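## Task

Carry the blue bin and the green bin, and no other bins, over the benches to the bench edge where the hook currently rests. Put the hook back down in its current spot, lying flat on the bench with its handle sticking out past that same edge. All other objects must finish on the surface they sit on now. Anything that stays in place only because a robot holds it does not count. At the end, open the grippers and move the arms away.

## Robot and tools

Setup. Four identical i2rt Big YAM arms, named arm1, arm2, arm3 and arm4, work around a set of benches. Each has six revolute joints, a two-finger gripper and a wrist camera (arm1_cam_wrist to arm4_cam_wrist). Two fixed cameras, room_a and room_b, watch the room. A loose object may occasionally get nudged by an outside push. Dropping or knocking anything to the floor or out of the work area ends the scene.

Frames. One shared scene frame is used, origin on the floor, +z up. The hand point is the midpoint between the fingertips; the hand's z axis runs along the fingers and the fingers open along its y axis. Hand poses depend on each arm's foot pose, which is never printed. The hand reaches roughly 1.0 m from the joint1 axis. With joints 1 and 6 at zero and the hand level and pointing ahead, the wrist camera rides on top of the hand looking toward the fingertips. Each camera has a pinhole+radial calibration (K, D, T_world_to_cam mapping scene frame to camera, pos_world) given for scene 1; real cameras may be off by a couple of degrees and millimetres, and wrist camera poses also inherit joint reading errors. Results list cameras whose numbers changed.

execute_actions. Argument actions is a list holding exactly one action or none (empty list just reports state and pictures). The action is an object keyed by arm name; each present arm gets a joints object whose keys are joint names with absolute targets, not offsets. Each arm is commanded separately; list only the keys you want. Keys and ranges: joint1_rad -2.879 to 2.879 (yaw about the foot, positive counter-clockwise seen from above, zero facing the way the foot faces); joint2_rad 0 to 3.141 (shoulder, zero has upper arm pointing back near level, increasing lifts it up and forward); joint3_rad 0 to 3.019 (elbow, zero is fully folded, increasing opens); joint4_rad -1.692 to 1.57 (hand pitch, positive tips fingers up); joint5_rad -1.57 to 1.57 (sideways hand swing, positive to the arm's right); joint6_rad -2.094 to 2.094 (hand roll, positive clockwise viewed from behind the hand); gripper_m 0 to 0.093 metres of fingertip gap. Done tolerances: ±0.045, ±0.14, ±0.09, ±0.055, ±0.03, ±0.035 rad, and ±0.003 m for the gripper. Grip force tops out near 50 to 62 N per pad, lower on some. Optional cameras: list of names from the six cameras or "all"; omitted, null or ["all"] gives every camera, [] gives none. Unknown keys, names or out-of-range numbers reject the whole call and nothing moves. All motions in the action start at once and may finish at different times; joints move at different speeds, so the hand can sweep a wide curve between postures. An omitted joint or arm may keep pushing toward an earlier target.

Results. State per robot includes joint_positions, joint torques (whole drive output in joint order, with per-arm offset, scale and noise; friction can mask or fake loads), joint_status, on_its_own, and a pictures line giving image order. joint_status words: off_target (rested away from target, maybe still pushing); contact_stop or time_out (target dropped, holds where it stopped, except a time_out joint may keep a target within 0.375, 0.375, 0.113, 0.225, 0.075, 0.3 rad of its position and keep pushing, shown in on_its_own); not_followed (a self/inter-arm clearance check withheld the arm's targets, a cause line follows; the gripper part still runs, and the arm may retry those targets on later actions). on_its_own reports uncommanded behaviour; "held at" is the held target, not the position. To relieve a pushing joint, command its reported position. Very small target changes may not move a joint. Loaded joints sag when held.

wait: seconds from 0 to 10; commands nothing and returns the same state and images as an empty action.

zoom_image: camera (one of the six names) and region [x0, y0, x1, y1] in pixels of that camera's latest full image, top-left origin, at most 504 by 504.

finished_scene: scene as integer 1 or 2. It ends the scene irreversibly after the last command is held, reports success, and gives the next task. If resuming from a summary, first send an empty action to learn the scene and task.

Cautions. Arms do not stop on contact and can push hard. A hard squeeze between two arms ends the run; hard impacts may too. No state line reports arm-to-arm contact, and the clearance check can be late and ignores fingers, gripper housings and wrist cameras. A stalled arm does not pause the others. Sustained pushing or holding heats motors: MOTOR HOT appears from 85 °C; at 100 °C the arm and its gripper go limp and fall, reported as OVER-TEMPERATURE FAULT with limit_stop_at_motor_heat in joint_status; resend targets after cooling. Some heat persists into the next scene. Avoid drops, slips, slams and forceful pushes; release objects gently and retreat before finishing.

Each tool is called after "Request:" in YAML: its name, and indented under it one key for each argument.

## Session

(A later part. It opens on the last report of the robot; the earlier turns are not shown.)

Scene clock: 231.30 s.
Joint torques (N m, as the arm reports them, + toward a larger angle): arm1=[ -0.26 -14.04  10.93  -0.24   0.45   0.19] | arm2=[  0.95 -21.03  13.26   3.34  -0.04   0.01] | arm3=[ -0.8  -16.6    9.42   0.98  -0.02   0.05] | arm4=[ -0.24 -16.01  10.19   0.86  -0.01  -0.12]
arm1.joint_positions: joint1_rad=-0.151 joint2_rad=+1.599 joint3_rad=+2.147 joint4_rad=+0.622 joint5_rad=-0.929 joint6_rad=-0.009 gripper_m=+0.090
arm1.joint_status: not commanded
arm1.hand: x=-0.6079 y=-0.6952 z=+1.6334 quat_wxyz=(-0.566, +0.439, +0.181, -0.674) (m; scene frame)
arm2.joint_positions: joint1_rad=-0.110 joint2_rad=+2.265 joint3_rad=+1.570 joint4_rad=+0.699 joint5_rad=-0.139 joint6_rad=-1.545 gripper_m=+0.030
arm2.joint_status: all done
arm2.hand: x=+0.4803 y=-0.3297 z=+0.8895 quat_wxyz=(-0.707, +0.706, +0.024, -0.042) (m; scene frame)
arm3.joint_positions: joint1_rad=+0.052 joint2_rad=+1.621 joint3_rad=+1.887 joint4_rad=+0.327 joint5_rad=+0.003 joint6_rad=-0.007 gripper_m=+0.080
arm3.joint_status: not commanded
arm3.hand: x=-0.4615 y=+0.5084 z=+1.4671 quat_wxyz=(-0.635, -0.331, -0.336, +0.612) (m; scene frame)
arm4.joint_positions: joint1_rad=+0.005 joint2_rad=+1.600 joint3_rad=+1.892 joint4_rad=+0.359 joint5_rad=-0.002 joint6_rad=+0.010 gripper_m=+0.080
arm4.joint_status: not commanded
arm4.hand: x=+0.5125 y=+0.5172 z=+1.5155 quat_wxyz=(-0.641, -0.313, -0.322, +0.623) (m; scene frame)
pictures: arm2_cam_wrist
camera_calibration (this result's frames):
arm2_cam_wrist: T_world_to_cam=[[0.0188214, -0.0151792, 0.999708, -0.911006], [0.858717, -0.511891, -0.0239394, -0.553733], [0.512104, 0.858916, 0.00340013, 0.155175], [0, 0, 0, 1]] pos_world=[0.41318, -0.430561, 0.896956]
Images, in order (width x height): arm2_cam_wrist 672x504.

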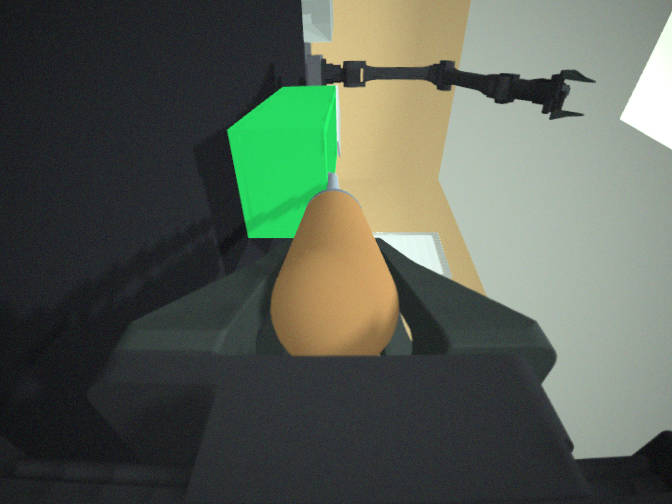

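Request:
execute_actions:
  actions:
    - {"arm2":{"joints":{"joint2_rad":2.07,"joint3_rad":1.33,"joint4_rad":0.82}}}
  cameras: ["arm2_cam_wrist"]

Scene clock: 235.40 s.
Joint torques (N m, as the arm reports them, + toward a larger angle): arm1=[ -0.55 -14.41  10.73  -0.4    0.4    0.23] | arm2=[  0.8  -19.03   9.74   4.61  -0.04  -0.02] | arm3=[ -0.65 -16.65   9.4    0.97   0.     0.05] | arm4=[ -0.07 -17.03  10.22   0.83   0.    -0.11]
arm1.joint_positions: joint1_rad=-0.151 joint2_rad=+1.599 joint3_rad=+2.147 joint4_rad=+0.622 joint5_rad=-0.929 joint6_rad=-0.009 gripper_m=+0.090
arm1.joint_status: not commanded
arm1.hand: x=-0.6079 y=-0.6952 z=+1.6334 quat_wxyz=(-0.566, +0.439, +0.181, -0.674) (m; scene frame)
arm2.joint_positions: joint1_rad=-0.110 joint2_rad=+2.113 joint3_rad=+1.317 joint4_rad=+0.771 joint5_rad=-0.140 joint6_rad=-1.545 gripper_m=+0.030
arm2.joint_status: all done
arm2.hand: x=+0.4771 y=-0.3968 z=+0.8961 quat_wxyz=(-0.697, +0.716, +0.023, -0.043) (m; scene frame)
arm3.joint_positions: joint1_rad=+0.052 joint2_rad=+1.621 joint3_rad=+1.887 joint4_rad=+0.327 joint5_rad=+0.003 joint6_rad=-0.007 gripper_m=+0.080
arm3.joint_status: not commanded
arm3.hand: x=-0.4615 y=+0.5084 z=+1.4671 quat_wxyz=(-0.635, -0.331, -0.336, +0.612) (m; scene frame)
arm4.joint_positions: joint1_rad=+0.005 joint2_rad=+1.600 joint3_rad=+1.892 joint4_rad=+0.359 joint5_rad=-0.002 joint6_rad=+0.010 gripper_m=+0.080
arm4.joint_status: not commanded
arm4.hand: x=+0.5125 y=+0.5172 z=+1.5155 quat_wxyz=(-0.641, -0.313, -0.322, +0.623) (m; scene frame)
pictures: arm2_cam_wrist
camera_calibration (this result's frames):
arm2_cam_wrist: T_world_to_cam=[[0.0201744, 0.0137897, 0.999701, -0.907714], [0.859086, -0.511728, -0.010278, -0.597508], [0.511433, 0.859037, -0.0221703, 0.237762], [0, 0, 0, 1]] pos_world=[0.410024, -0.497491, 0.906573]
Images, in order (width x height): arm2_cam_wrist 672x504.

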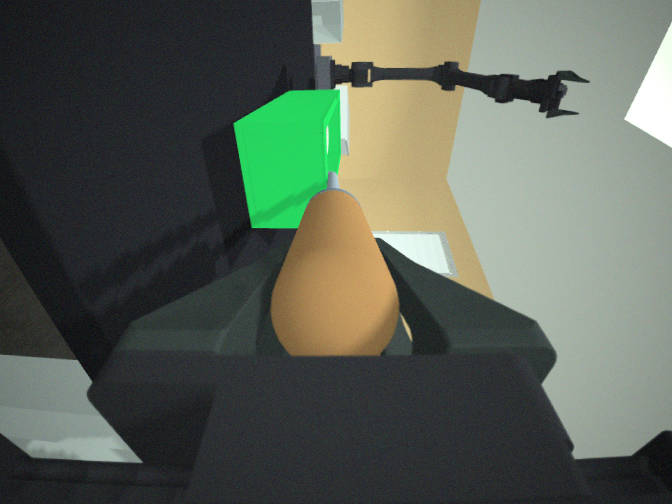

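Request:
execute_actions:
  actions: []

Scene clock: 249.33 s.
Joint torques (N m, as the arm reports them, + toward a larger angle): arm1=[ -0.07 -14.54  10.8   -0.1    0.38   0.26] | arm2=[  0.62 -19.44   9.71   4.65  -0.05  -0.02] | arm3=[ -0.72 -16.7    9.46   1.04  -0.03   0.05] | arm4=[ -0.56 -16.64  10.17   1.24  -0.03  -0.07]
arm1.joint_positions: joint1_rad=-0.151 joint2_rad=+1.599 joint3_rad=+2.147 joint4_rad=+0.622 joint5_rad=-0.929 joint6_rad=-0.009 gripper_m=+0.090
arm1.joint_status: not commanded
arm1.hand: x=-0.6079 y=-0.6952 z=+1.6334 quat_wxyz=(-0.566, +0.439, +0.181, -0.674) (m; scene frame)
arm2.joint_positions: joint1_rad=-0.110 joint2_rad=+2.113 joint3_rad=+1.317 joint4_rad=+0.771 joint5_rad=-0.140 joint6_rad=-1.545 gripper_m=+0.030
arm2.joint_status: all done
arm2.hand: x=+0.4771 y=-0.3968 z=+0.8961 quat_wxyz=(-0.697, +0.716, +0.023, -0.043) (m; scene frame)
arm3.joint_positions: joint1_rad=+0.052 joint2_rad=+1.621 joint3_rad=+1.887 joint4_rad=+0.327 joint5_rad=+0.003 joint6_rad=-0.007 gripper_m=+0.080
arm3.joint_status: not commanded
arm3.hand: x=-0.4615 y=+0.5084 z=+1.4671 quat_wxyz=(-0.635, -0.331, -0.336, +0.612) (m; scene frame)
arm4.joint_positions: joint1_rad=+0.005 joint2_rad=+1.600 joint3_rad=+1.892 joint4_rad=+0.359 joint5_rad=-0.002 joint6_rad=+0.010 gripper_m=+0.080
arm4.joint_status: not commanded
arm4.hand: x=+0.5125 y=+0.5172 z=+1.5155 quat_wxyz=(-0.641, -0.313, -0.322, +0.623) (m; scene frame)
pictures: arm1_cam_wrist, arm2_cam_wrist, arm3_cam_wrist, arm4_cam_wrist, room_a, room_b
camera_calibration (this result's frames):
arm1_cam_wrist: T_world_to_cam=[[0.606456, 0.297974, 0.737172, -0.630707], [0.478964, 0.603134, -0.637827, 1.76177], [-0.63467, 0.739892, 0.223055, -0.105054], [0, 0, 0, 1]] pos_world=[-0.528001, -0.796918, 1.61207]
arm2_cam_wrist: T_world_to_cam=[[0.0201744, 0.0137897, 0.999701, -0.907714], [0.859086, -0.511728, -0.010278, -0.597508], [0.511433, 0.859037, -0.0221703, 0.237762], [0, 0, 0, 1]] pos_world=[0.410024, -0.497491, 0.906573]
arm3_cam_wrist: T_world_to_cam=[[-0.999188, -0.0388972, -0.0105493, -0.427906], [0.00926863, 0.0329603, -0.999414, 1.46033], [0.0392221, -0.998699, -0.032573, 0.701101], [0, 0, 0, 1]] pos_world=[-0.468592, 0.635412, 1.47779]
arm4_cam_wrist: T_world_to_cam=[[-0.999696, -0.0227462, -0.00949185, 0.53946], [0.00990325, -0.0180427, -0.999788, 1.52076], [0.0225701, -0.999578, 0.0182625, 0.60135], [0, 0, 0, 1]] pos_world=[0.510663, 0.640806, 1.51458]
Images, in order (width x height): arm1_cam_wrist 672x504, arm2_cam_wrist 672x504, arm3_cam_wrist 672x504, arm4_cam_wrist 672x504, room_a 672x504, room_b 672x504.

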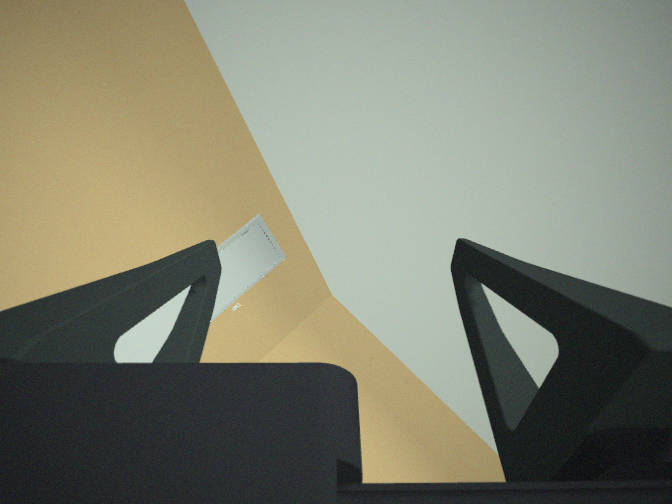

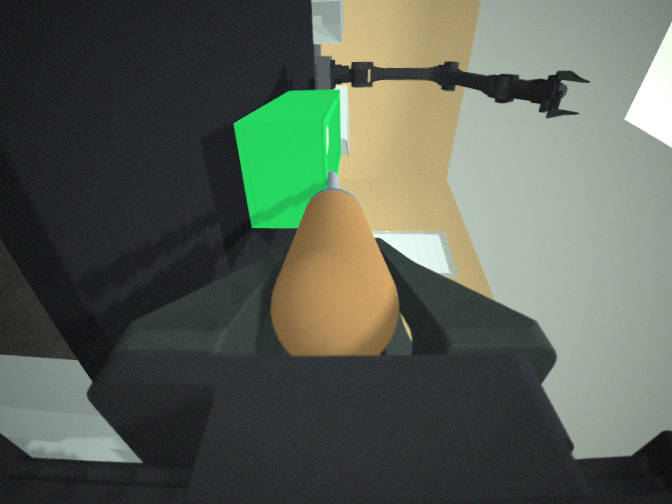

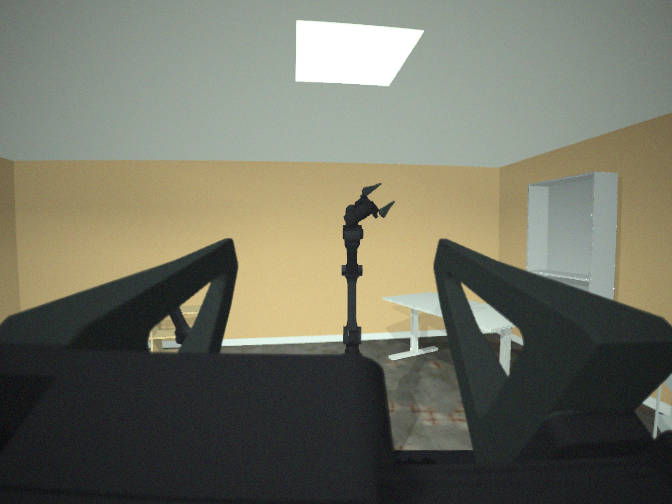

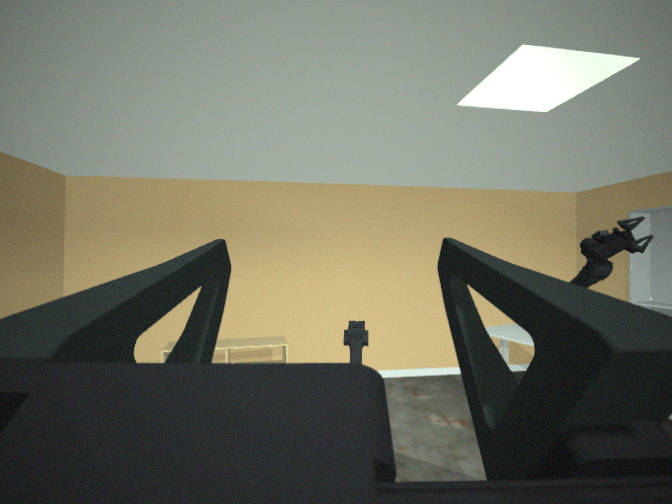

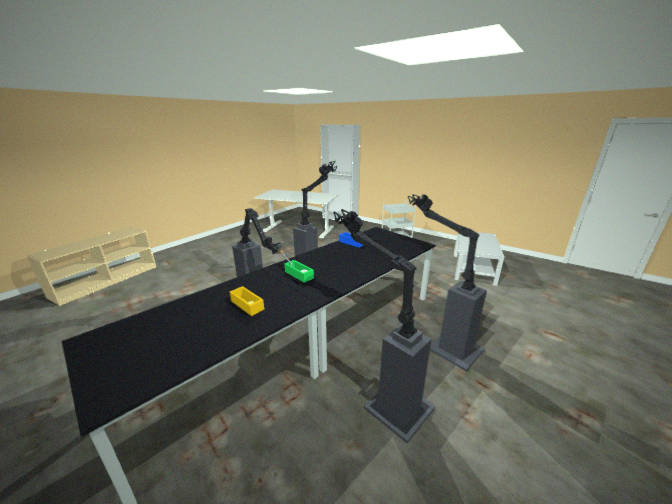

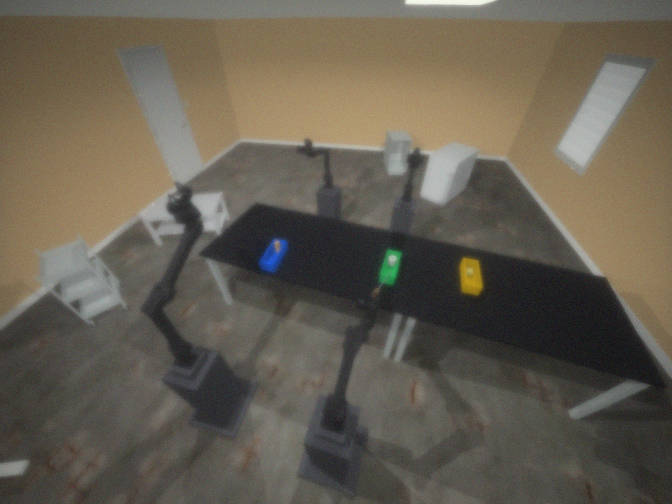

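Request:
execute_actions:
  actions:
    - {"arm2":{"joints":{"joint2_rad":1.93,"joint3_rad":1.05,"joint4_rad":0.945}}}
  cameras: ["arm2_cam_wrist","room_b"]

Scene clock: 252.83 s.
Joint torques (N m, as the arm reports them, + toward a larger angle): arm1=[  0.01 -13.54  10.67  -0.22   0.45   0.21] | arm2=[  0.51 -16.17   8.59   4.58  -0.03  -0.01] | arm3=[ -0.75 -16.6    9.45   1.    -0.04   0.06] | arm4=[  0.72 -16.25  10.24   0.98  -0.02  -0.1 ]
arm1.joint_positions: joint1_rad=-0.151 joint2_rad=+1.599 joint3_rad=+2.147 joint4_rad=+0.622 joint5_rad=-0.929 joint6_rad=-0.009 gripper_m=+0.090
arm1.joint_status: not commanded
arm1.hand: x=-0.6079 y=-0.6952 z=+1.6334 quat_wxyz=(-0.566, +0.439, +0.181, -0.674) (m; scene frame)
arm2.joint_positions: joint1_rad=-0.110 joint2_rad=+1.969 joint3_rad=+1.038 joint4_rad=+0.897 joint5_rad=-0.140 joint6_rad=-1.545 gripper_m=+0.030
arm2.joint_status: all done
arm2.hand: x=+0.4732 y=-0.4800 z=+0.8944 quat_wxyz=(-0.694, +0.718, +0.023, -0.043) (m; scene frame)
arm3.joint_positions: joint1_rad=+0.052 joint2_rad=+1.621 joint3_rad=+1.887 joint4_rad=+0.327 joint5_rad=+0.003 joint6_rad=-0.007 gripper_m=+0.080
arm3.joint_status: not commanded
arm3.hand: x=-0.4615 y=+0.5084 z=+1.4671 quat_wxyz=(-0.635, -0.331, -0.336, +0.612) (m; scene frame)
arm4.joint_positions: joint1_rad=+0.005 joint2_rad=+1.600 joint3_rad=+1.892 joint4_rad=+0.359 joint5_rad=-0.002 joint6_rad=+0.010 gripper_m=+0.080
arm4.joint_status: not commanded
arm4.hand: x=+0.5125 y=+0.5172 z=+1.5155 quat_wxyz=(-0.641, -0.313, -0.322, +0.623) (m; scene frame)
pictures: arm2_cam_wrist, room_b
camera_calibration (this result's frames):
arm2_cam_wrist: T_world_to_cam=[[0.020528, 0.0214082, 0.99956, -0.901167], [0.859084, -0.511791, -0.00668164, -0.639993], [0.511423, 0.858843, -0.0288975, 0.317031], [0, 0, 0, 1]] pos_world=[0.40617, -0.58053, 0.905656]
Images, in order (width x height): arm2_cam_wrist 672x504, room_b 672x504.

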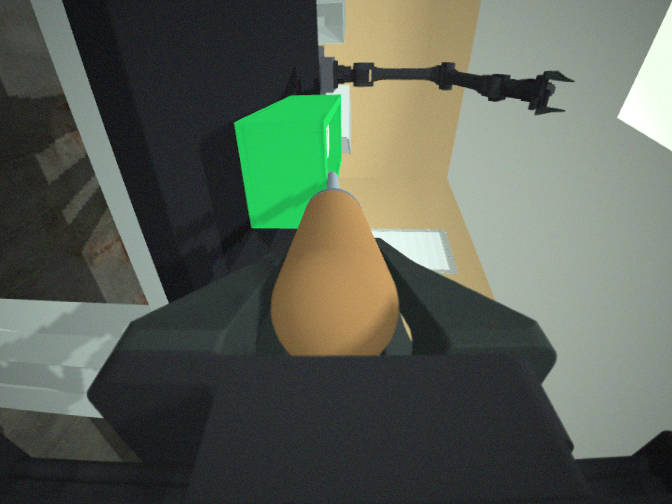

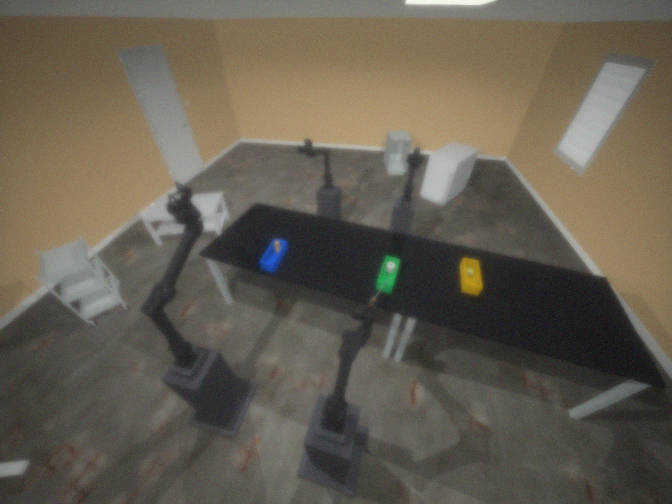

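Request:
execute_actions:
  actions:
    - {"arm2":{"joints":{"joint2_rad":1.795,"joint3_rad":0.80,"joint4_rad":1.055}}}
  cameras: ["arm2_cam_wrist","room_b"]

Scene clock: 256.87 s.
Joint torques (N m, as the arm reports them, + toward a larger angle): arm1=[ -0.27 -14.37  10.83  -0.14   0.46   0.2 ] | arm2=[  0.53 -13.11   7.92   4.82  -0.02  -0.01] | arm3=[ -0.64 -16.58   9.47   0.93  -0.01   0.06] | arm4=[  1.79 -16.18   9.91   0.86   0.01  -0.16]
arm1.joint_positions: joint1_rad=-0.151 joint2_rad=+1.599 joint3_rad=+2.147 joint4_rad=+0.622 joint5_rad=-0.929 joint6_rad=-0.009 gripper_m=+0.090
arm1.joint_status: not commanded
arm1.hand: x=-0.6079 y=-0.6952 z=+1.6334 quat_wxyz=(-0.566, +0.439, +0.181, -0.674) (m; scene frame)
arm2.joint_positions: joint1_rad=-0.110 joint2_rad=+1.830 joint3_rad=+0.785 joint4_rad=+1.003 joint5_rad=-0.140 joint6_rad=-1.545 gripper_m=+0.030
arm2.joint_status: all done
arm2.hand: x=+0.4694 y=-0.5630 z=+0.8942 quat_wxyz=(-0.691, +0.721, +0.022, -0.043) (m; scene frame)
arm3.joint_positions: joint1_rad=+0.052 joint2_rad=+1.621 joint3_rad=+1.887 joint4_rad=+0.327 joint5_rad=+0.003 joint6_rad=-0.007 gripper_m=+0.080
arm3.joint_status: not commanded
arm3.hand: x=-0.4615 y=+0.5084 z=+1.4671 quat_wxyz=(-0.635, -0.331, -0.336, +0.612) (m; scene frame)
arm4.joint_positions: joint1_rad=+0.005 joint2_rad=+1.600 joint3_rad=+1.892 joint4_rad=+0.359 joint5_rad=-0.002 joint6_rad=+0.010 gripper_m=+0.080
arm4.joint_status: not commanded
arm4.hand: x=+0.5125 y=+0.5172 z=+1.5155 quat_wxyz=(-0.641, -0.313, -0.322, +0.623) (m; scene frame)
pictures: arm2_cam_wrist, room_b
camera_calibration (this result's frames):
arm2_cam_wrist: T_world_to_cam=[[0.0209169, 0.0297871, 0.999337, -0.894447], [0.859082, -0.51183, -0.00272518, -0.682731], [0.51141, 0.85857, -0.0362955, 0.396768], [0, 0, 0, 1]] pos_world=[0.402321, -0.663452, 0.906395]
Images, in order (width x height): arm2_cam_wrist 672x504, room_b 672x504.

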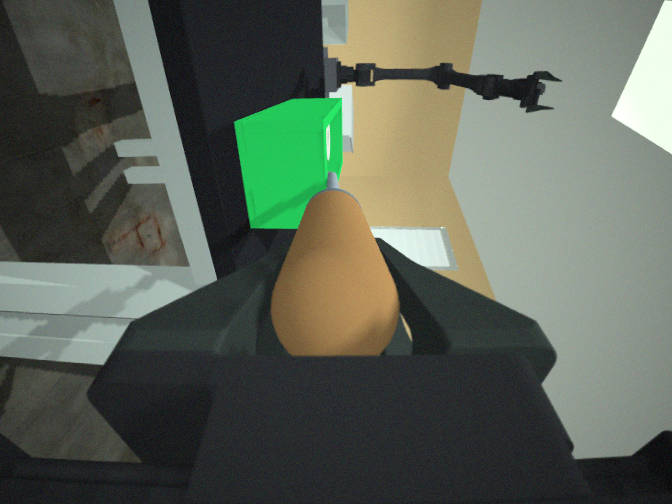

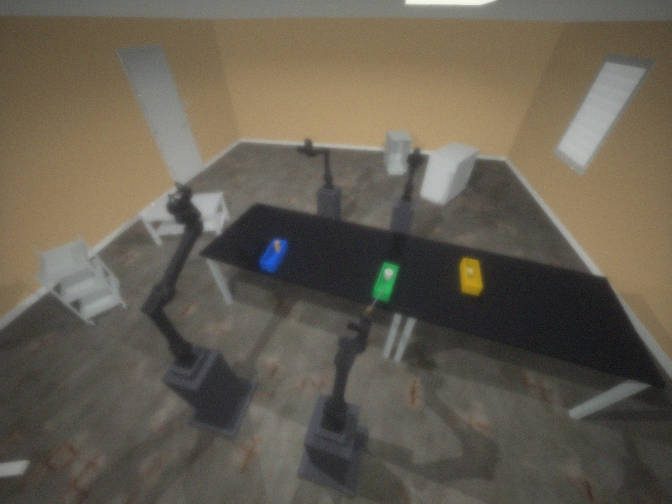

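Request:
zoom_image:
  camera: "arm2_cam_wrist"
  region: [140, 60, 380, 280]

Request:
zoom_image:
  camera: "room_b"
  region: [330, 240, 450, 340]

Region (140, 60, 380, 280) of arm2_cam_wrist's 672x504 image, scaled by 2.100, with more detail than that image has; it fills the top 462 rows of this view, and the rest is white.

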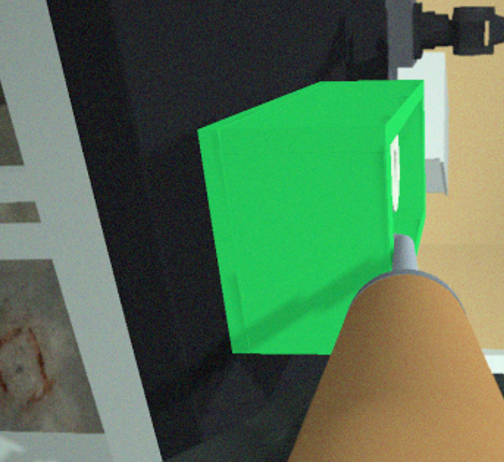

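Region (330, 240, 450, 340) of room_b's 672x504 image, scaled by 4.200, with more detail than that image has.

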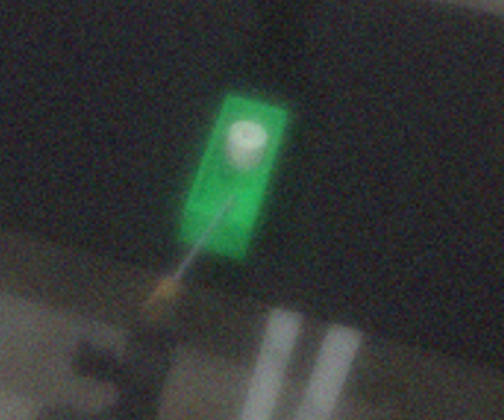

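Request:
execute_actions:
  actions:
    - {"arm2":{"joints":{"joint2_rad":1.745,"joint3_rad":0.712,"joint4_rad":1.09}}}
  cameras: ["arm2_cam_wrist","room_b"]

Request:
zoom_image:
  camera: "arm2_cam_wrist"
  region: [140, 60, 380, 280]

Scene clock: 266.60 s.
Joint torques (N m, as the arm reports them, + toward a larger angle): arm1=[ -0.65 -14.83  10.62  -0.03   0.43   0.19] | arm2=[  0.95 -11.86   7.76   4.83  -0.03   0.  ] | arm3=[ -0.74 -16.43   9.55   1.    -0.02   0.05] | arm4=[  0.46 -16.38   9.99   1.1   -0.04  -0.13]
arm1.joint_positions: joint1_rad=-0.151 joint2_rad=+1.599 joint3_rad=+2.147 joint4_rad=+0.622 joint5_rad=-0.929 joint6_rad=-0.009 gripper_m=+0.090
arm1.joint_status: not commanded
arm1.hand: x=-0.6079 y=-0.6952 z=+1.6334 quat_wxyz=(-0.566, +0.439, +0.181, -0.674) (m; scene frame)
arm2.joint_positions: joint1_rad=-0.110 joint2_rad=+1.779 joint3_rad=+0.695 joint4_rad=+1.038 joint5_rad=-0.140 joint6_rad=-1.545 gripper_m=+0.030
arm2.joint_status: all done
arm2.hand: x=+0.4679 y=-0.5940 z=+0.8939 quat_wxyz=(-0.690, +0.723, +0.022, -0.043) (m; scene frame)
arm3.joint_positions: joint1_rad=+0.052 joint2_rad=+1.621 joint3_rad=+1.887 joint4_rad=+0.327 joint5_rad=+0.003 joint6_rad=-0.007 gripper_m=+0.080
arm3.joint_status: not commanded
arm3.hand: x=-0.4615 y=+0.5084 z=+1.4671 quat_wxyz=(-0.635, -0.331, -0.336, +0.612) (m; scene frame)
arm4.joint_positions: joint1_rad=+0.005 joint2_rad=+1.600 joint3_rad=+1.892 joint4_rad=+0.359 joint5_rad=-0.002 joint6_rad=+0.010 gripper_m=+0.080
arm4.joint_status: not commanded
arm4.hand: x=+0.5125 y=+0.5172 z=+1.5155 quat_wxyz=(-0.641, -0.313, -0.322, +0.623) (m; scene frame)
pictures: arm2_cam_wrist, room_b
camera_calibration (this result's frames):
arm2_cam_wrist: T_world_to_cam=[[0.0211113, 0.0339758, 0.9992, -0.890603], [0.859082, -0.511837, -0.000746858, -0.69915], [0.511402, 0.858411, -0.0399935, 0.427348], [0, 0, 0, 1]] pos_world=[0.400883, -0.694432, 0.906459]
Images, in order (width x height): arm2_cam_wrist 672x504, room_b 672x504.

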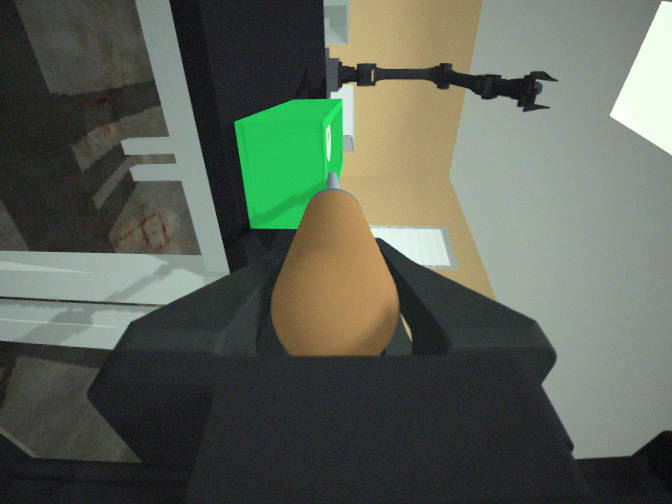

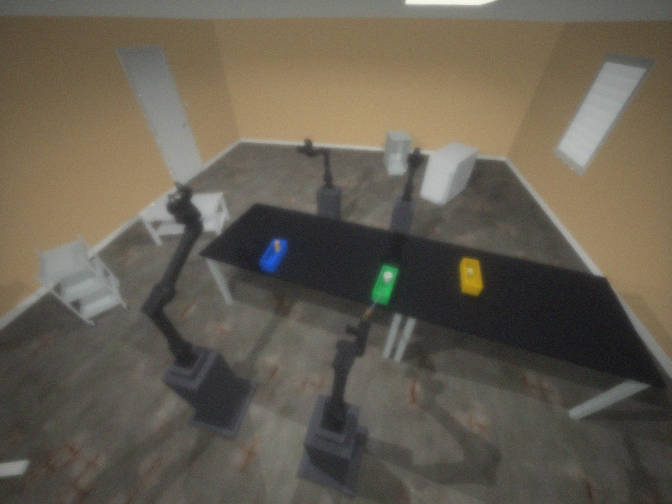

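Region (140, 60, 380, 280) of arm2_cam_wrist's 672x504 image, scaled by 2.100, with more detail than that image has; it fills the top 462 rows of this view, and the rest is white.

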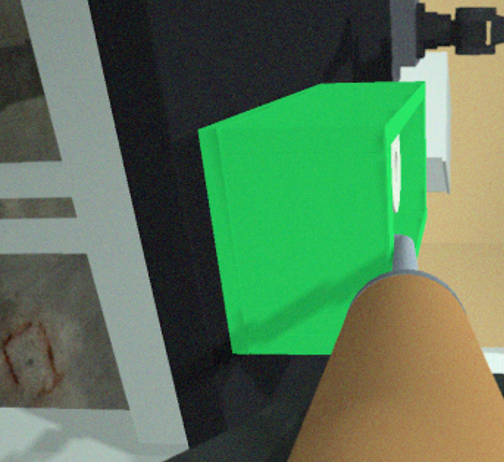

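Request:
execute_actions:
  actions:
    - {"arm2":{"joints":{"joint2_rad":1.725,"joint3_rad":0.677,"joint4_rad":1.104}}}
  cameras: ["arm2_cam_wrist"]

Request:
zoom_image:
  camera: "arm2_cam_wrist"
  region: [140, 60, 380, 280]

Scene clock: 272.93 s.
Joint torques (N m, as the arm reports them, + toward a larger angle): arm1=[ -1.58 -14.55  10.85  -0.18   0.43   0.14] | arm2=[  0.89 -11.97   7.33   4.82  -0.02   0.01] | arm3=[ -0.78 -16.71   9.49   1.04  -0.05   0.07] | arm4=[  0.13 -16.47  10.18   0.84   0.03  -0.08]
arm1.joint_positions: joint1_rad=-0.151 joint2_rad=+1.599 joint3_rad=+2.147 joint4_rad=+0.622 joint5_rad=-0.929 joint6_rad=-0.009 gripper_m=+0.090
arm1.joint_status: not commanded
arm1.hand: x=-0.6079 y=-0.6952 z=+1.6334 quat_wxyz=(-0.566, +0.439, +0.181, -0.674) (m; scene frame)
arm2.joint_positions: joint1_rad=-0.110 joint2_rad=+1.763 joint3_rad=+0.665 joint4_rad=+1.052 joint5_rad=-0.140 joint6_rad=-1.545 gripper_m=+0.030
arm2.joint_status: all done
arm2.hand: x=+0.4674 y=-0.6045 z=+0.8935 quat_wxyz=(-0.690, +0.723, +0.022, -0.043) (m; scene frame)
arm3.joint_positions: joint1_rad=+0.052 joint2_rad=+1.621 joint3_rad=+1.887 joint4_rad=+0.327 joint5_rad=+0.003 joint6_rad=-0.007 gripper_m=+0.080
arm3.joint_status: not commanded
arm3.hand: x=-0.4615 y=+0.5084 z=+1.4671 quat_wxyz=(-0.635, -0.331, -0.336, +0.612) (m; scene frame)
arm4.joint_positions: joint1_rad=+0.005 joint2_rad=+1.600 joint3_rad=+1.892 joint4_rad=+0.359 joint5_rad=-0.002 joint6_rad=+0.010 gripper_m=+0.080
arm4.joint_status: not commanded
arm4.hand: x=+0.5125 y=+0.5172 z=+1.5155 quat_wxyz=(-0.641, -0.313, -0.322, +0.623) (m; scene frame)
pictures: arm2_cam_wrist
camera_calibration (this result's frames):
arm2_cam_wrist: T_world_to_cam=[[0.0211113, 0.0339758, 0.9992, -0.889901], [0.859082, -0.511837, -0.000746858, -0.704103], [0.511402, 0.858411, -0.0399935, 0.436591], [0, 0, 0, 1]] pos_world=[0.400396, -0.704925, 0.906124]
Images, in order (width x height): arm2_cam_wrist 672x504.

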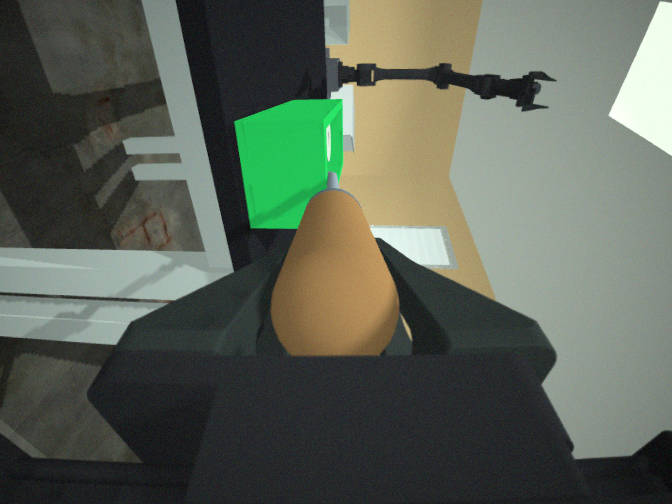

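Region (140, 60, 380, 280) of arm2_cam_wrist's 672x504 image, scaled by 2.100, with more detail than that image has; it fills the top 462 rows of this view, and the rest is white.

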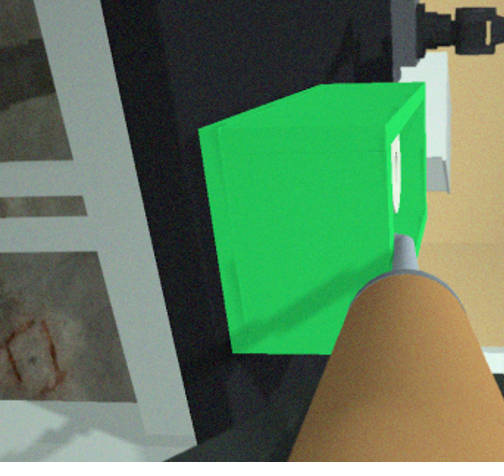

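Request:
execute_actions:
  actions:
    - {"arm2":{"joints":{"joint3_rad":2.0}}}
  cameras: ["room_b"]

Request:
execute_actions:
  actions:
    - {"arm2":{"joints":{"joint1_rad":0.585,"joint2_rad":2.47,"joint4_rad":0.67,"joint5_rad":0.434}}}
  cameras: ["arm2_cam_wrist","room_b"]

Scene clock: 281.10 s.
Joint torques (N m, as the arm reports them, + toward a larger angle): arm1=[ -0.04 -14.71  10.79  -0.07   0.45   0.2 ] | arm2=[  0.83 -14.59  15.02   1.55   0.15  -0.08] | arm3=[ -0.65 -16.67   9.52   1.08  -0.04   0.03] | arm4=[ -0.22 -16.21  10.26   1.19   0.01  -0.07]
arm1.joint_positions: joint1_rad=-0.151 joint2_rad=+1.599 joint3_rad=+2.147 joint4_rad=+0.622 joint5_rad=-0.929 joint6_rad=-0.009 gripper_m=+0.090
arm1.joint_status: not commanded
arm1.hand: x=-0.6079 y=-0.6952 z=+1.6334 quat_wxyz=(-0.566, +0.439, +0.181, -0.674) (m; scene frame)
arm2.joint_positions: joint1_rad=-0.110 joint2_rad=+1.749 joint3_rad=+1.938 joint4_rad=+1.085 joint5_rad=-0.140 joint6_rad=-1.543 gripper_m=+0.030
arm2.joint_status: all done
arm2.hand: x=+0.4686 y=-0.5807 z=+1.5522 quat_wxyz=(-0.987, +0.150, +0.063, -0.001) (m; scene frame)
arm3.joint_positions: joint1_rad=+0.052 joint2_rad=+1.621 joint3_rad=+1.887 joint4_rad=+0.327 joint5_rad=+0.003 joint6_rad=-0.007 gripper_m=+0.080
arm3.joint_status: not commanded
arm3.hand: x=-0.4615 y=+0.5084 z=+1.4671 quat_wxyz=(-0.635, -0.331, -0.336, +0.612) (m; scene frame)
arm4.joint_positions: joint1_rad=+0.005 joint2_rad=+1.600 joint3_rad=+1.892 joint4_rad=+0.359 joint5_rad=-0.002 joint6_rad=+0.010 gripper_m=+0.080
arm4.joint_status: not commanded
arm4.hand: x=+0.5125 y=+0.5172 z=+1.5155 quat_wxyz=(-0.641, -0.313, -0.322, +0.623) (m; scene frame)
pictures: room_b
Images, in order (width x height): room_b 672x504.

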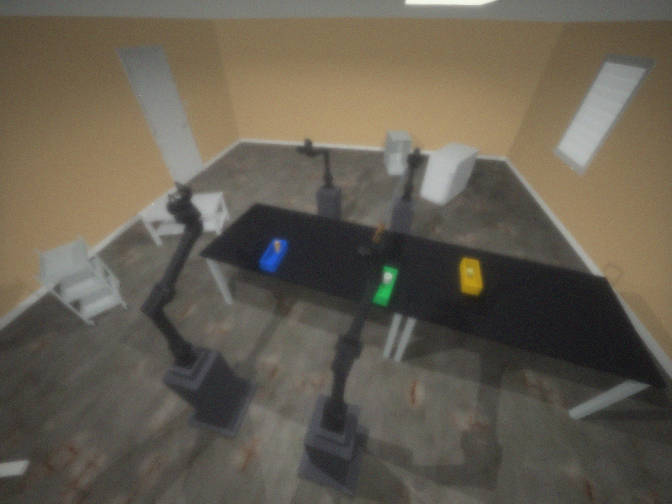

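Scene clock: 283.40 s.
Joint torques (N m, as the arm reports them, + toward a larger angle): arm1=[ -0.86 -14.07  10.58  -0.26   0.44   0.19] | arm2=[  1.05 -24.75  14.04   2.62  -0.05  -0.1 ] | arm3=[ -1.03 -16.52   9.5    1.03  -0.03   0.06] | arm4=[ -0.41 -17.3   10.29   0.98  -0.01  -0.09]
arm1.joint_positions: joint1_rad=-0.151 joint2_rad=+1.599 joint3_rad=+2.147 joint4_rad=+0.622 joint5_rad=-0.929 joint6_rad=-0.009 gripper_m=+0.090
arm1.joint_status: not commanded
arm1.hand: x=-0.6079 y=-0.6952 z=+1.6334 quat_wxyz=(-0.566, +0.439, +0.181, -0.674) (m; scene frame)
arm2.joint_positions: joint1_rad=+0.587 joint2_rad=+2.510 joint3_rad=+1.949 joint4_rad=+0.663 joint5_rad=+0.436 joint6_rad=-1.534 gripper_m=+0.030
arm2.joint_status: all done
arm2.hand: x=-0.0352 y=-0.4080 z=+0.8751 quat_wxyz=(-0.731, +0.672, +0.045, -0.108) (m; scene frame)
arm3.joint_positions: joint1_rad=+0.052 joint2_rad=+1.621 joint3_rad=+1.887 joint4_rad=+0.327 joint5_rad=+0.003 joint6_rad=-0.007 gripper_m=+0.080
arm3.joint_status: not commanded
arm3.hand: x=-0.4615 y=+0.5084 z=+1.4671 quat_wxyz=(-0.635, -0.331, -0.336, +0.612) (m; scene frame)
arm4.joint_positions: joint1_rad=+0.005 joint2_rad=+1.600 joint3_rad=+1.892 joint4_rad=+0.359 joint5_rad=-0.002 joint6_rad=+0.010 gripper_m=+0.080
arm4.joint_status: not commanded
arm4.hand: x=+0.5125 y=+0.5172 z=+1.5155 quat_wxyz=(-0.641, -0.313, -0.322, +0.623) (m; scene frame)
pictures: arm2_cam_wrist, room_b
camera_calibration (this result's frames):
arm2_cam_wrist: T_world_to_cam=[[0.092385, -0.0877764, 0.991847, -0.908298], [0.90986, -0.397213, -0.119901, -0.0189292], [0.404499, 0.913519, 0.0431677, 0.470186], [0, 0, 0, 1]] pos_world=[-0.0890536, -0.51677, 0.878326]
Images, in order (width x height): arm2_cam_wrist 672x504, room_b 672x504.

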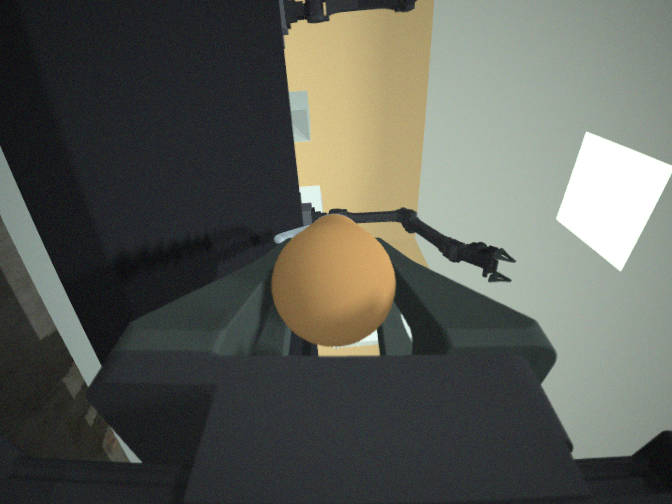

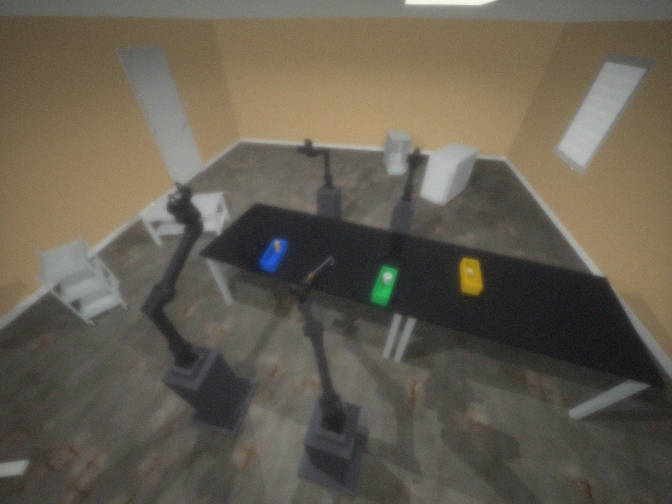

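Request:
execute_actions:
  actions:
    - {"arm2":{"joints":{"joint6_rad":0.0}}}
  cameras: ["arm2_cam_wrist","room_b"]

Scene clock: 289.67 s.
Joint torques (N m, as the arm reports them, + toward a larger angle): arm1=[ -1.15 -14.34  10.91  -0.18   0.42   0.24] | arm2=[  1.14 -21.77  13.33   2.57  -0.34   0.02] | arm3=[ -0.42 -16.56   9.47   0.98  -0.01   0.06] | arm4=[  0.44 -16.02  10.05   0.82   0.02  -0.09]
arm1.joint_positions: joint1_rad=-0.151 joint2_rad=+1.599 joint3_rad=+2.147 joint4_rad=+0.622 joint5_rad=-0.929 joint6_rad=-0.009 gripper_m=+0.090
arm1.joint_status: not commanded
arm1.hand: x=-0.6079 y=-0.6952 z=+1.6334 quat_wxyz=(-0.566, +0.439, +0.181, -0.674) (m; scene frame)
arm2.joint_positions: joint1_rad=+0.577 joint2_rad=+2.479 joint3_rad=+1.960 joint4_rad=+0.664 joint5_rad=+0.442 joint6_rad=-0.009 gripper_m=+0.030
arm2.joint_status: all done
arm2.hand: x=-0.0269 y=-0.4011 z=+0.9093 quat_wxyz=(-0.462, +0.498, -0.432, -0.593) (m; scene frame)
arm3.joint_positions: joint1_rad=+0.052 joint2_rad=+1.621 joint3_rad=+1.887 joint4_rad=+0.327 joint5_rad=+0.003 joint6_rad=-0.007 gripper_m=+0.080
arm3.joint_status: not commanded
arm3.hand: x=-0.4615 y=+0.5084 z=+1.4671 quat_wxyz=(-0.635, -0.331, -0.336, +0.612) (m; scene frame)
arm4.joint_positions: joint1_rad=+0.005 joint2_rad=+1.600 joint3_rad=+1.892 joint4_rad=+0.359 joint5_rad=-0.002 joint6_rad=+0.010 gripper_m=+0.080
arm4.joint_status: not commanded
arm4.hand: x=+0.5125 y=+0.5172 z=+1.5155 quat_wxyz=(-0.641, -0.313, -0.322, +0.623) (m; scene frame)
pictures: arm2_cam_wrist, room_b
camera_calibration (this result's frames):
arm2_cam_wrist: T_world_to_cam=[[0.981513, 0.185608, -0.0467108, 0.135594], [0.0487083, -0.478252, -0.876871, 0.613039], [-0.185093, 0.858385, -0.478451, 0.895425], [0, 0, 0, 1]] pos_world=[0.00278963, -0.500599, 0.972307]
Images, in order (width x height): arm2_cam_wrist 672x504, room_b 672x504.

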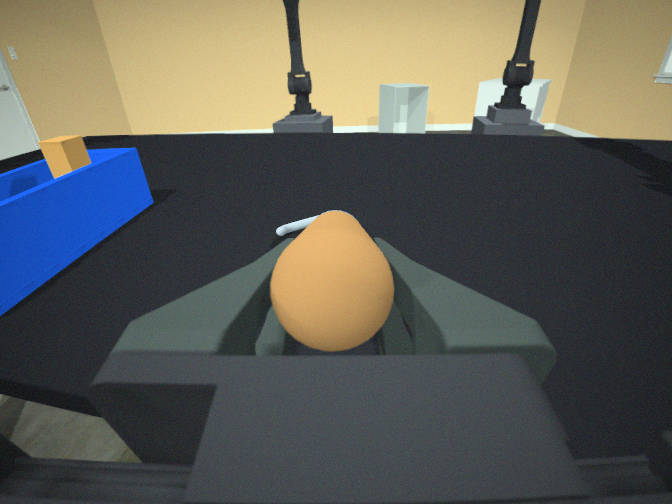

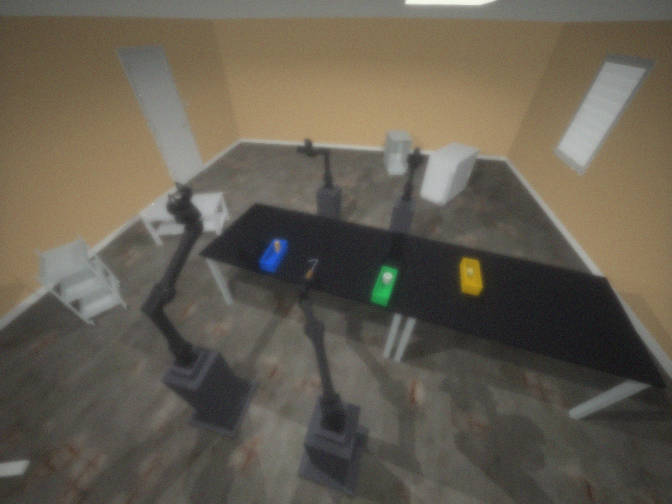

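Request:
execute_actions:
  actions:
    - {"arm2":{"joints":{"joint2_rad":2.58}}}
  cameras: ["arm2_cam_wrist","room_b"]

Scene clock: 292.93 s.
Joint torques (N m, as the arm reports them, + toward a larger angle): arm1=[ -0.62 -14.11  10.79  -0.32   0.46   0.24] | arm2=[  0.95 -23.05  12.69   2.47  -0.02  -0.11] | arm3=[ -0.47 -16.61   9.46   0.93  -0.04   0.07] | arm4=[ -0.05 -16.24  10.21   0.97  -0.02  -0.13]
arm1.joint_positions: joint1_rad=-0.151 joint2_rad=+1.599 joint3_rad=+2.147 joint4_rad=+0.622 joint5_rad=-0.929 joint6_rad=-0.009 gripper_m=+0.090
arm1.joint_status: not commanded
arm1.hand: x=-0.6079 y=-0.6952 z=+1.6334 quat_wxyz=(-0.566, +0.439, +0.181, -0.674) (m; scene frame)
arm2.joint_positions: joint1_rad=+0.579 joint2_rad=+2.605 joint3_rad=+1.960 joint4_rad=+0.667 joint5_rad=+0.435 joint6_rad=+0.007 gripper_m=+0.030
arm2.joint_status: all done
arm2.hand: x=-0.0270 y=-0.4058 z=+0.7963 quat_wxyz=(-0.445, +0.540, -0.446, -0.558) (m; scene frame)
arm3.joint_positions: joint1_rad=+0.052 joint2_rad=+1.621 joint3_rad=+1.887 joint4_rad=+0.327 joint5_rad=+0.003 joint6_rad=-0.007 gripper_m=+0.080
arm3.joint_status: not commanded
arm3.hand: x=-0.4615 y=+0.5084 z=+1.4671 quat_wxyz=(-0.635, -0.331, -0.336, +0.612) (m; scene frame)
arm4.joint_positions: joint1_rad=+0.005 joint2_rad=+1.600 joint3_rad=+1.892 joint4_rad=+0.359 joint5_rad=-0.002 joint6_rad=+0.010 gripper_m=+0.080
arm4.joint_status: not commanded
arm4.hand: x=+0.5125 y=+0.5172 z=+1.5155 quat_wxyz=(-0.641, -0.313, -0.322, +0.623) (m; scene frame)
pictures: arm2_cam_wrist, room_b
camera_calibration (this result's frames):
arm2_cam_wrist: T_world_to_cam=[[0.981229, 0.192633, -0.00906561, 0.104137], [0.103181, -0.564136, -0.81921, 0.432402], [-0.162921, 0.802897, -0.573423, 0.899014], [0, 0, 0, 1]] pos_world=[-0.000329632, -0.497942, 0.870687]
Images, in order (width x height): arm2_cam_wrist 672x504, room_b 672x504.

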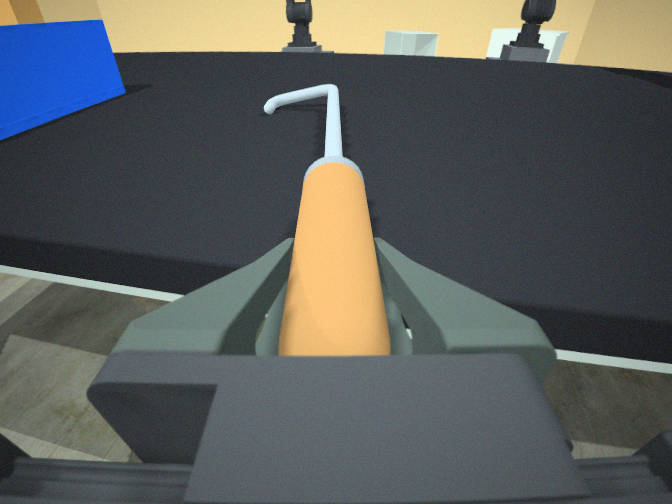

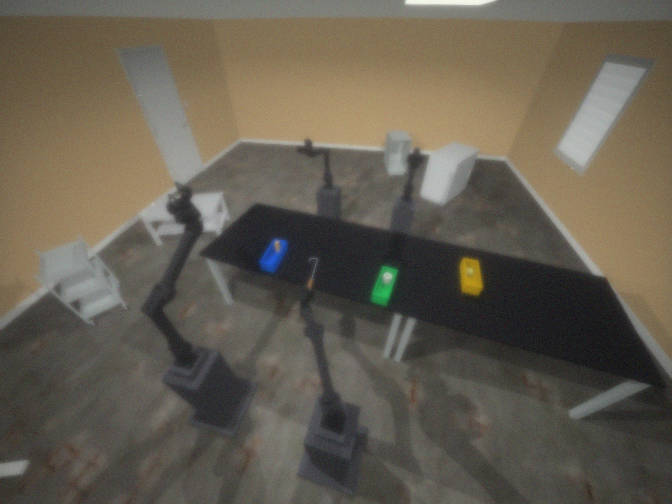

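Request:
execute_actions:
  actions:
    - {"arm2":{"joints":{"joint6_rad":0.2}}}
  cameras: ["arm2_cam_wrist"]

Request:
execute_actions:
  actions:
    - {"arm2":{"joints":{"gripper_m":0.08}}}
  cameras: ["arm2_cam_wrist"]

Scene clock: 298.90 s.
Joint torques (N m, as the arm reports them, + toward a larger angle): arm1=[ -0.04 -14.56  10.87   0.17   0.39   0.21] | arm2=[  1.15 -22.99  12.77   2.38  -0.12   0.03] | arm3=[ -0.8  -16.54   9.49   0.98  -0.02   0.05] | arm4=[ -0.08 -17.11   9.96   0.92  -0.03  -0.14]
arm1.joint_positions: joint1_rad=-0.151 joint2_rad=+1.599 joint3_rad=+2.147 joint4_rad=+0.622 joint5_rad=-0.929 joint6_rad=-0.009 gripper_m=+0.090
arm1.joint_status: not commanded
arm1.hand: x=-0.6079 y=-0.6952 z=+1.6334 quat_wxyz=(-0.566, +0.439, +0.181, -0.674) (m; scene frame)
arm2.joint_positions: joint1_rad=+0.579 joint2_rad=+2.604 joint3_rad=+1.960 joint4_rad=+0.667 joint5_rad=+0.437 joint6_rad=+0.187 gripper_m=+0.030
arm2.joint_status: all done
arm2.hand: x=-0.0267 y=-0.4056 z=+0.7977 quat_wxyz=(-0.394, +0.497, -0.493, -0.596) (m; scene frame)
arm3.joint_positions: joint1_rad=+0.052 joint2_rad=+1.621 joint3_rad=+1.887 joint4_rad=+0.327 joint5_rad=+0.003 joint6_rad=-0.007 gripper_m=+0.080
arm3.joint_status: not commanded
arm3.hand: x=-0.4615 y=+0.5084 z=+1.4671 quat_wxyz=(-0.635, -0.331, -0.336, +0.612) (m; scene frame)
arm4.joint_positions: joint1_rad=+0.005 joint2_rad=+1.600 joint3_rad=+1.892 joint4_rad=+0.359 joint5_rad=-0.002 joint6_rad=+0.010 gripper_m=+0.080
arm4.joint_status: not commanded
arm4.hand: x=+0.5125 y=+0.5172 z=+1.5155 quat_wxyz=(-0.641, -0.313, -0.322, +0.623) (m; scene frame)
pictures: arm2_cam_wrist
camera_calibration (this result's frames):
arm2_cam_wrist: T_world_to_cam=[[0.963485, 0.190398, -0.188268, 0.245377], [-0.0399486, -0.593035, -0.804185, 0.406063], [-0.264765, 0.782341, -0.563774, 0.880937], [0, 0, 0, 1]] pos_world=[0.0130463, -0.495103, 0.869396]
Images, in order (width x height): arm2_cam_wrist 672x504.

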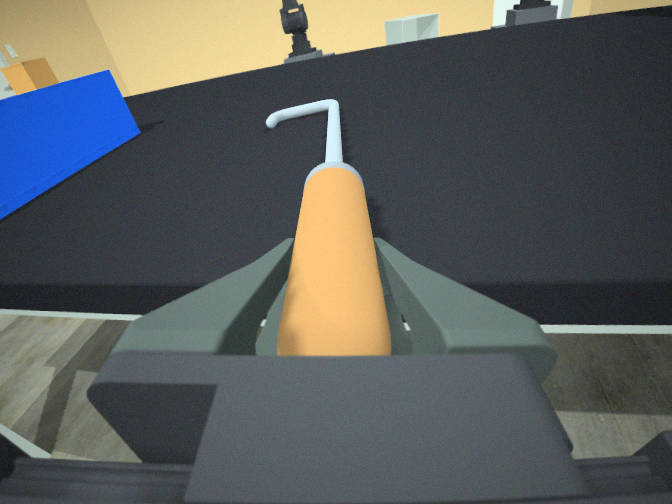

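Scene clock: 299.57 s.
Joint torques (N m, as the arm reports them, + toward a larger angle): arm1=[ -0.84 -14.42  10.87  -0.16   0.47   0.25] | arm2=[  0.3  -22.45  12.8    2.47   0.04   0.04] | arm3=[ -0.6  -16.32   9.5    0.99  -0.04   0.05] | arm4=[ -0.06 -16.99  10.02   0.96  -0.04  -0.11]
arm1.joint_positions: joint1_rad=-0.151 joint2_rad=+1.599 joint3_rad=+2.147 joint4_rad=+0.622 joint5_rad=-0.929 joint6_rad=-0.009 gripper_m=+0.090
arm1.joint_status: not commanded
arm1.hand: x=-0.6079 y=-0.6952 z=+1.6334 quat_wxyz=(-0.566, +0.439, +0.181, -0.674) (m; scene frame)
arm2.joint_positions: joint1_rad=+0.584 joint2_rad=+2.599 joint3_rad=+1.960 joint4_rad=+0.667 joint5_rad=+0.434 joint6_rad=+0.189 gripper_m=+0.080
arm2.joint_status: all done
arm2.hand: x=-0.0317 y=-0.4080 z=+0.8022 quat_wxyz=(-0.391, +0.497, -0.490, -0.600) (m; scene frame)
arm3.joint_positions: joint1_rad=+0.052 joint2_rad=+1.621 joint3_rad=+1.887 joint4_rad=+0.327 joint5_rad=+0.003 joint6_rad=-0.007 gripper_m=+0.080
arm3.joint_status: not commanded
arm3.hand: x=-0.4615 y=+0.5084 z=+1.4671 quat_wxyz=(-0.635, -0.331, -0.336, +0.612) (m; scene frame)
arm4.joint_positions: joint1_rad=+0.005 joint2_rad=+1.600 joint3_rad=+1.892 joint4_rad=+0.359 joint5_rad=-0.002 joint6_rad=+0.010 gripper_m=+0.080
arm4.joint_status: not commanded
arm4.hand: x=+0.5125 y=+0.5172 z=+1.5155 quat_wxyz=(-0.641, -0.313, -0.322, +0.623) (m; scene frame)
pictures: arm2_cam_wrist
camera_calibration (this result's frames):
arm2_cam_wrist: T_world_to_cam=[[0.960887, 0.199633, -0.191946, 0.258128], [-0.0384705, -0.590154, -0.806373, 0.411058], [-0.274257, 0.782218, -0.559392, 0.880198], [0, 0, 0, 1]] pos_world=[0.00918242, -0.49745, 0.873388]
Images, in order (width x height): arm2_cam_wrist 672x504.

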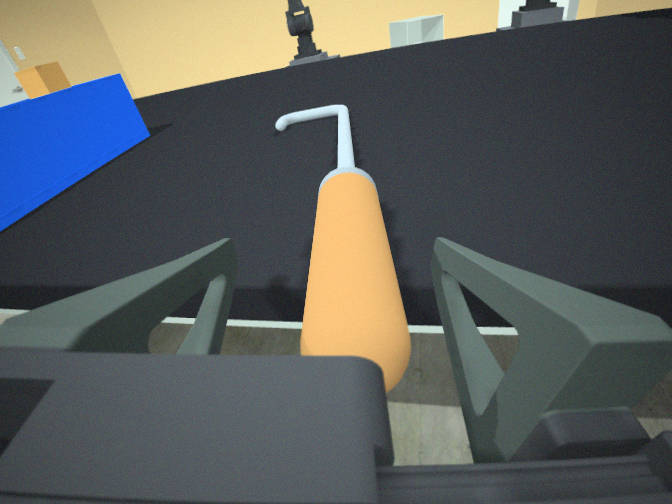

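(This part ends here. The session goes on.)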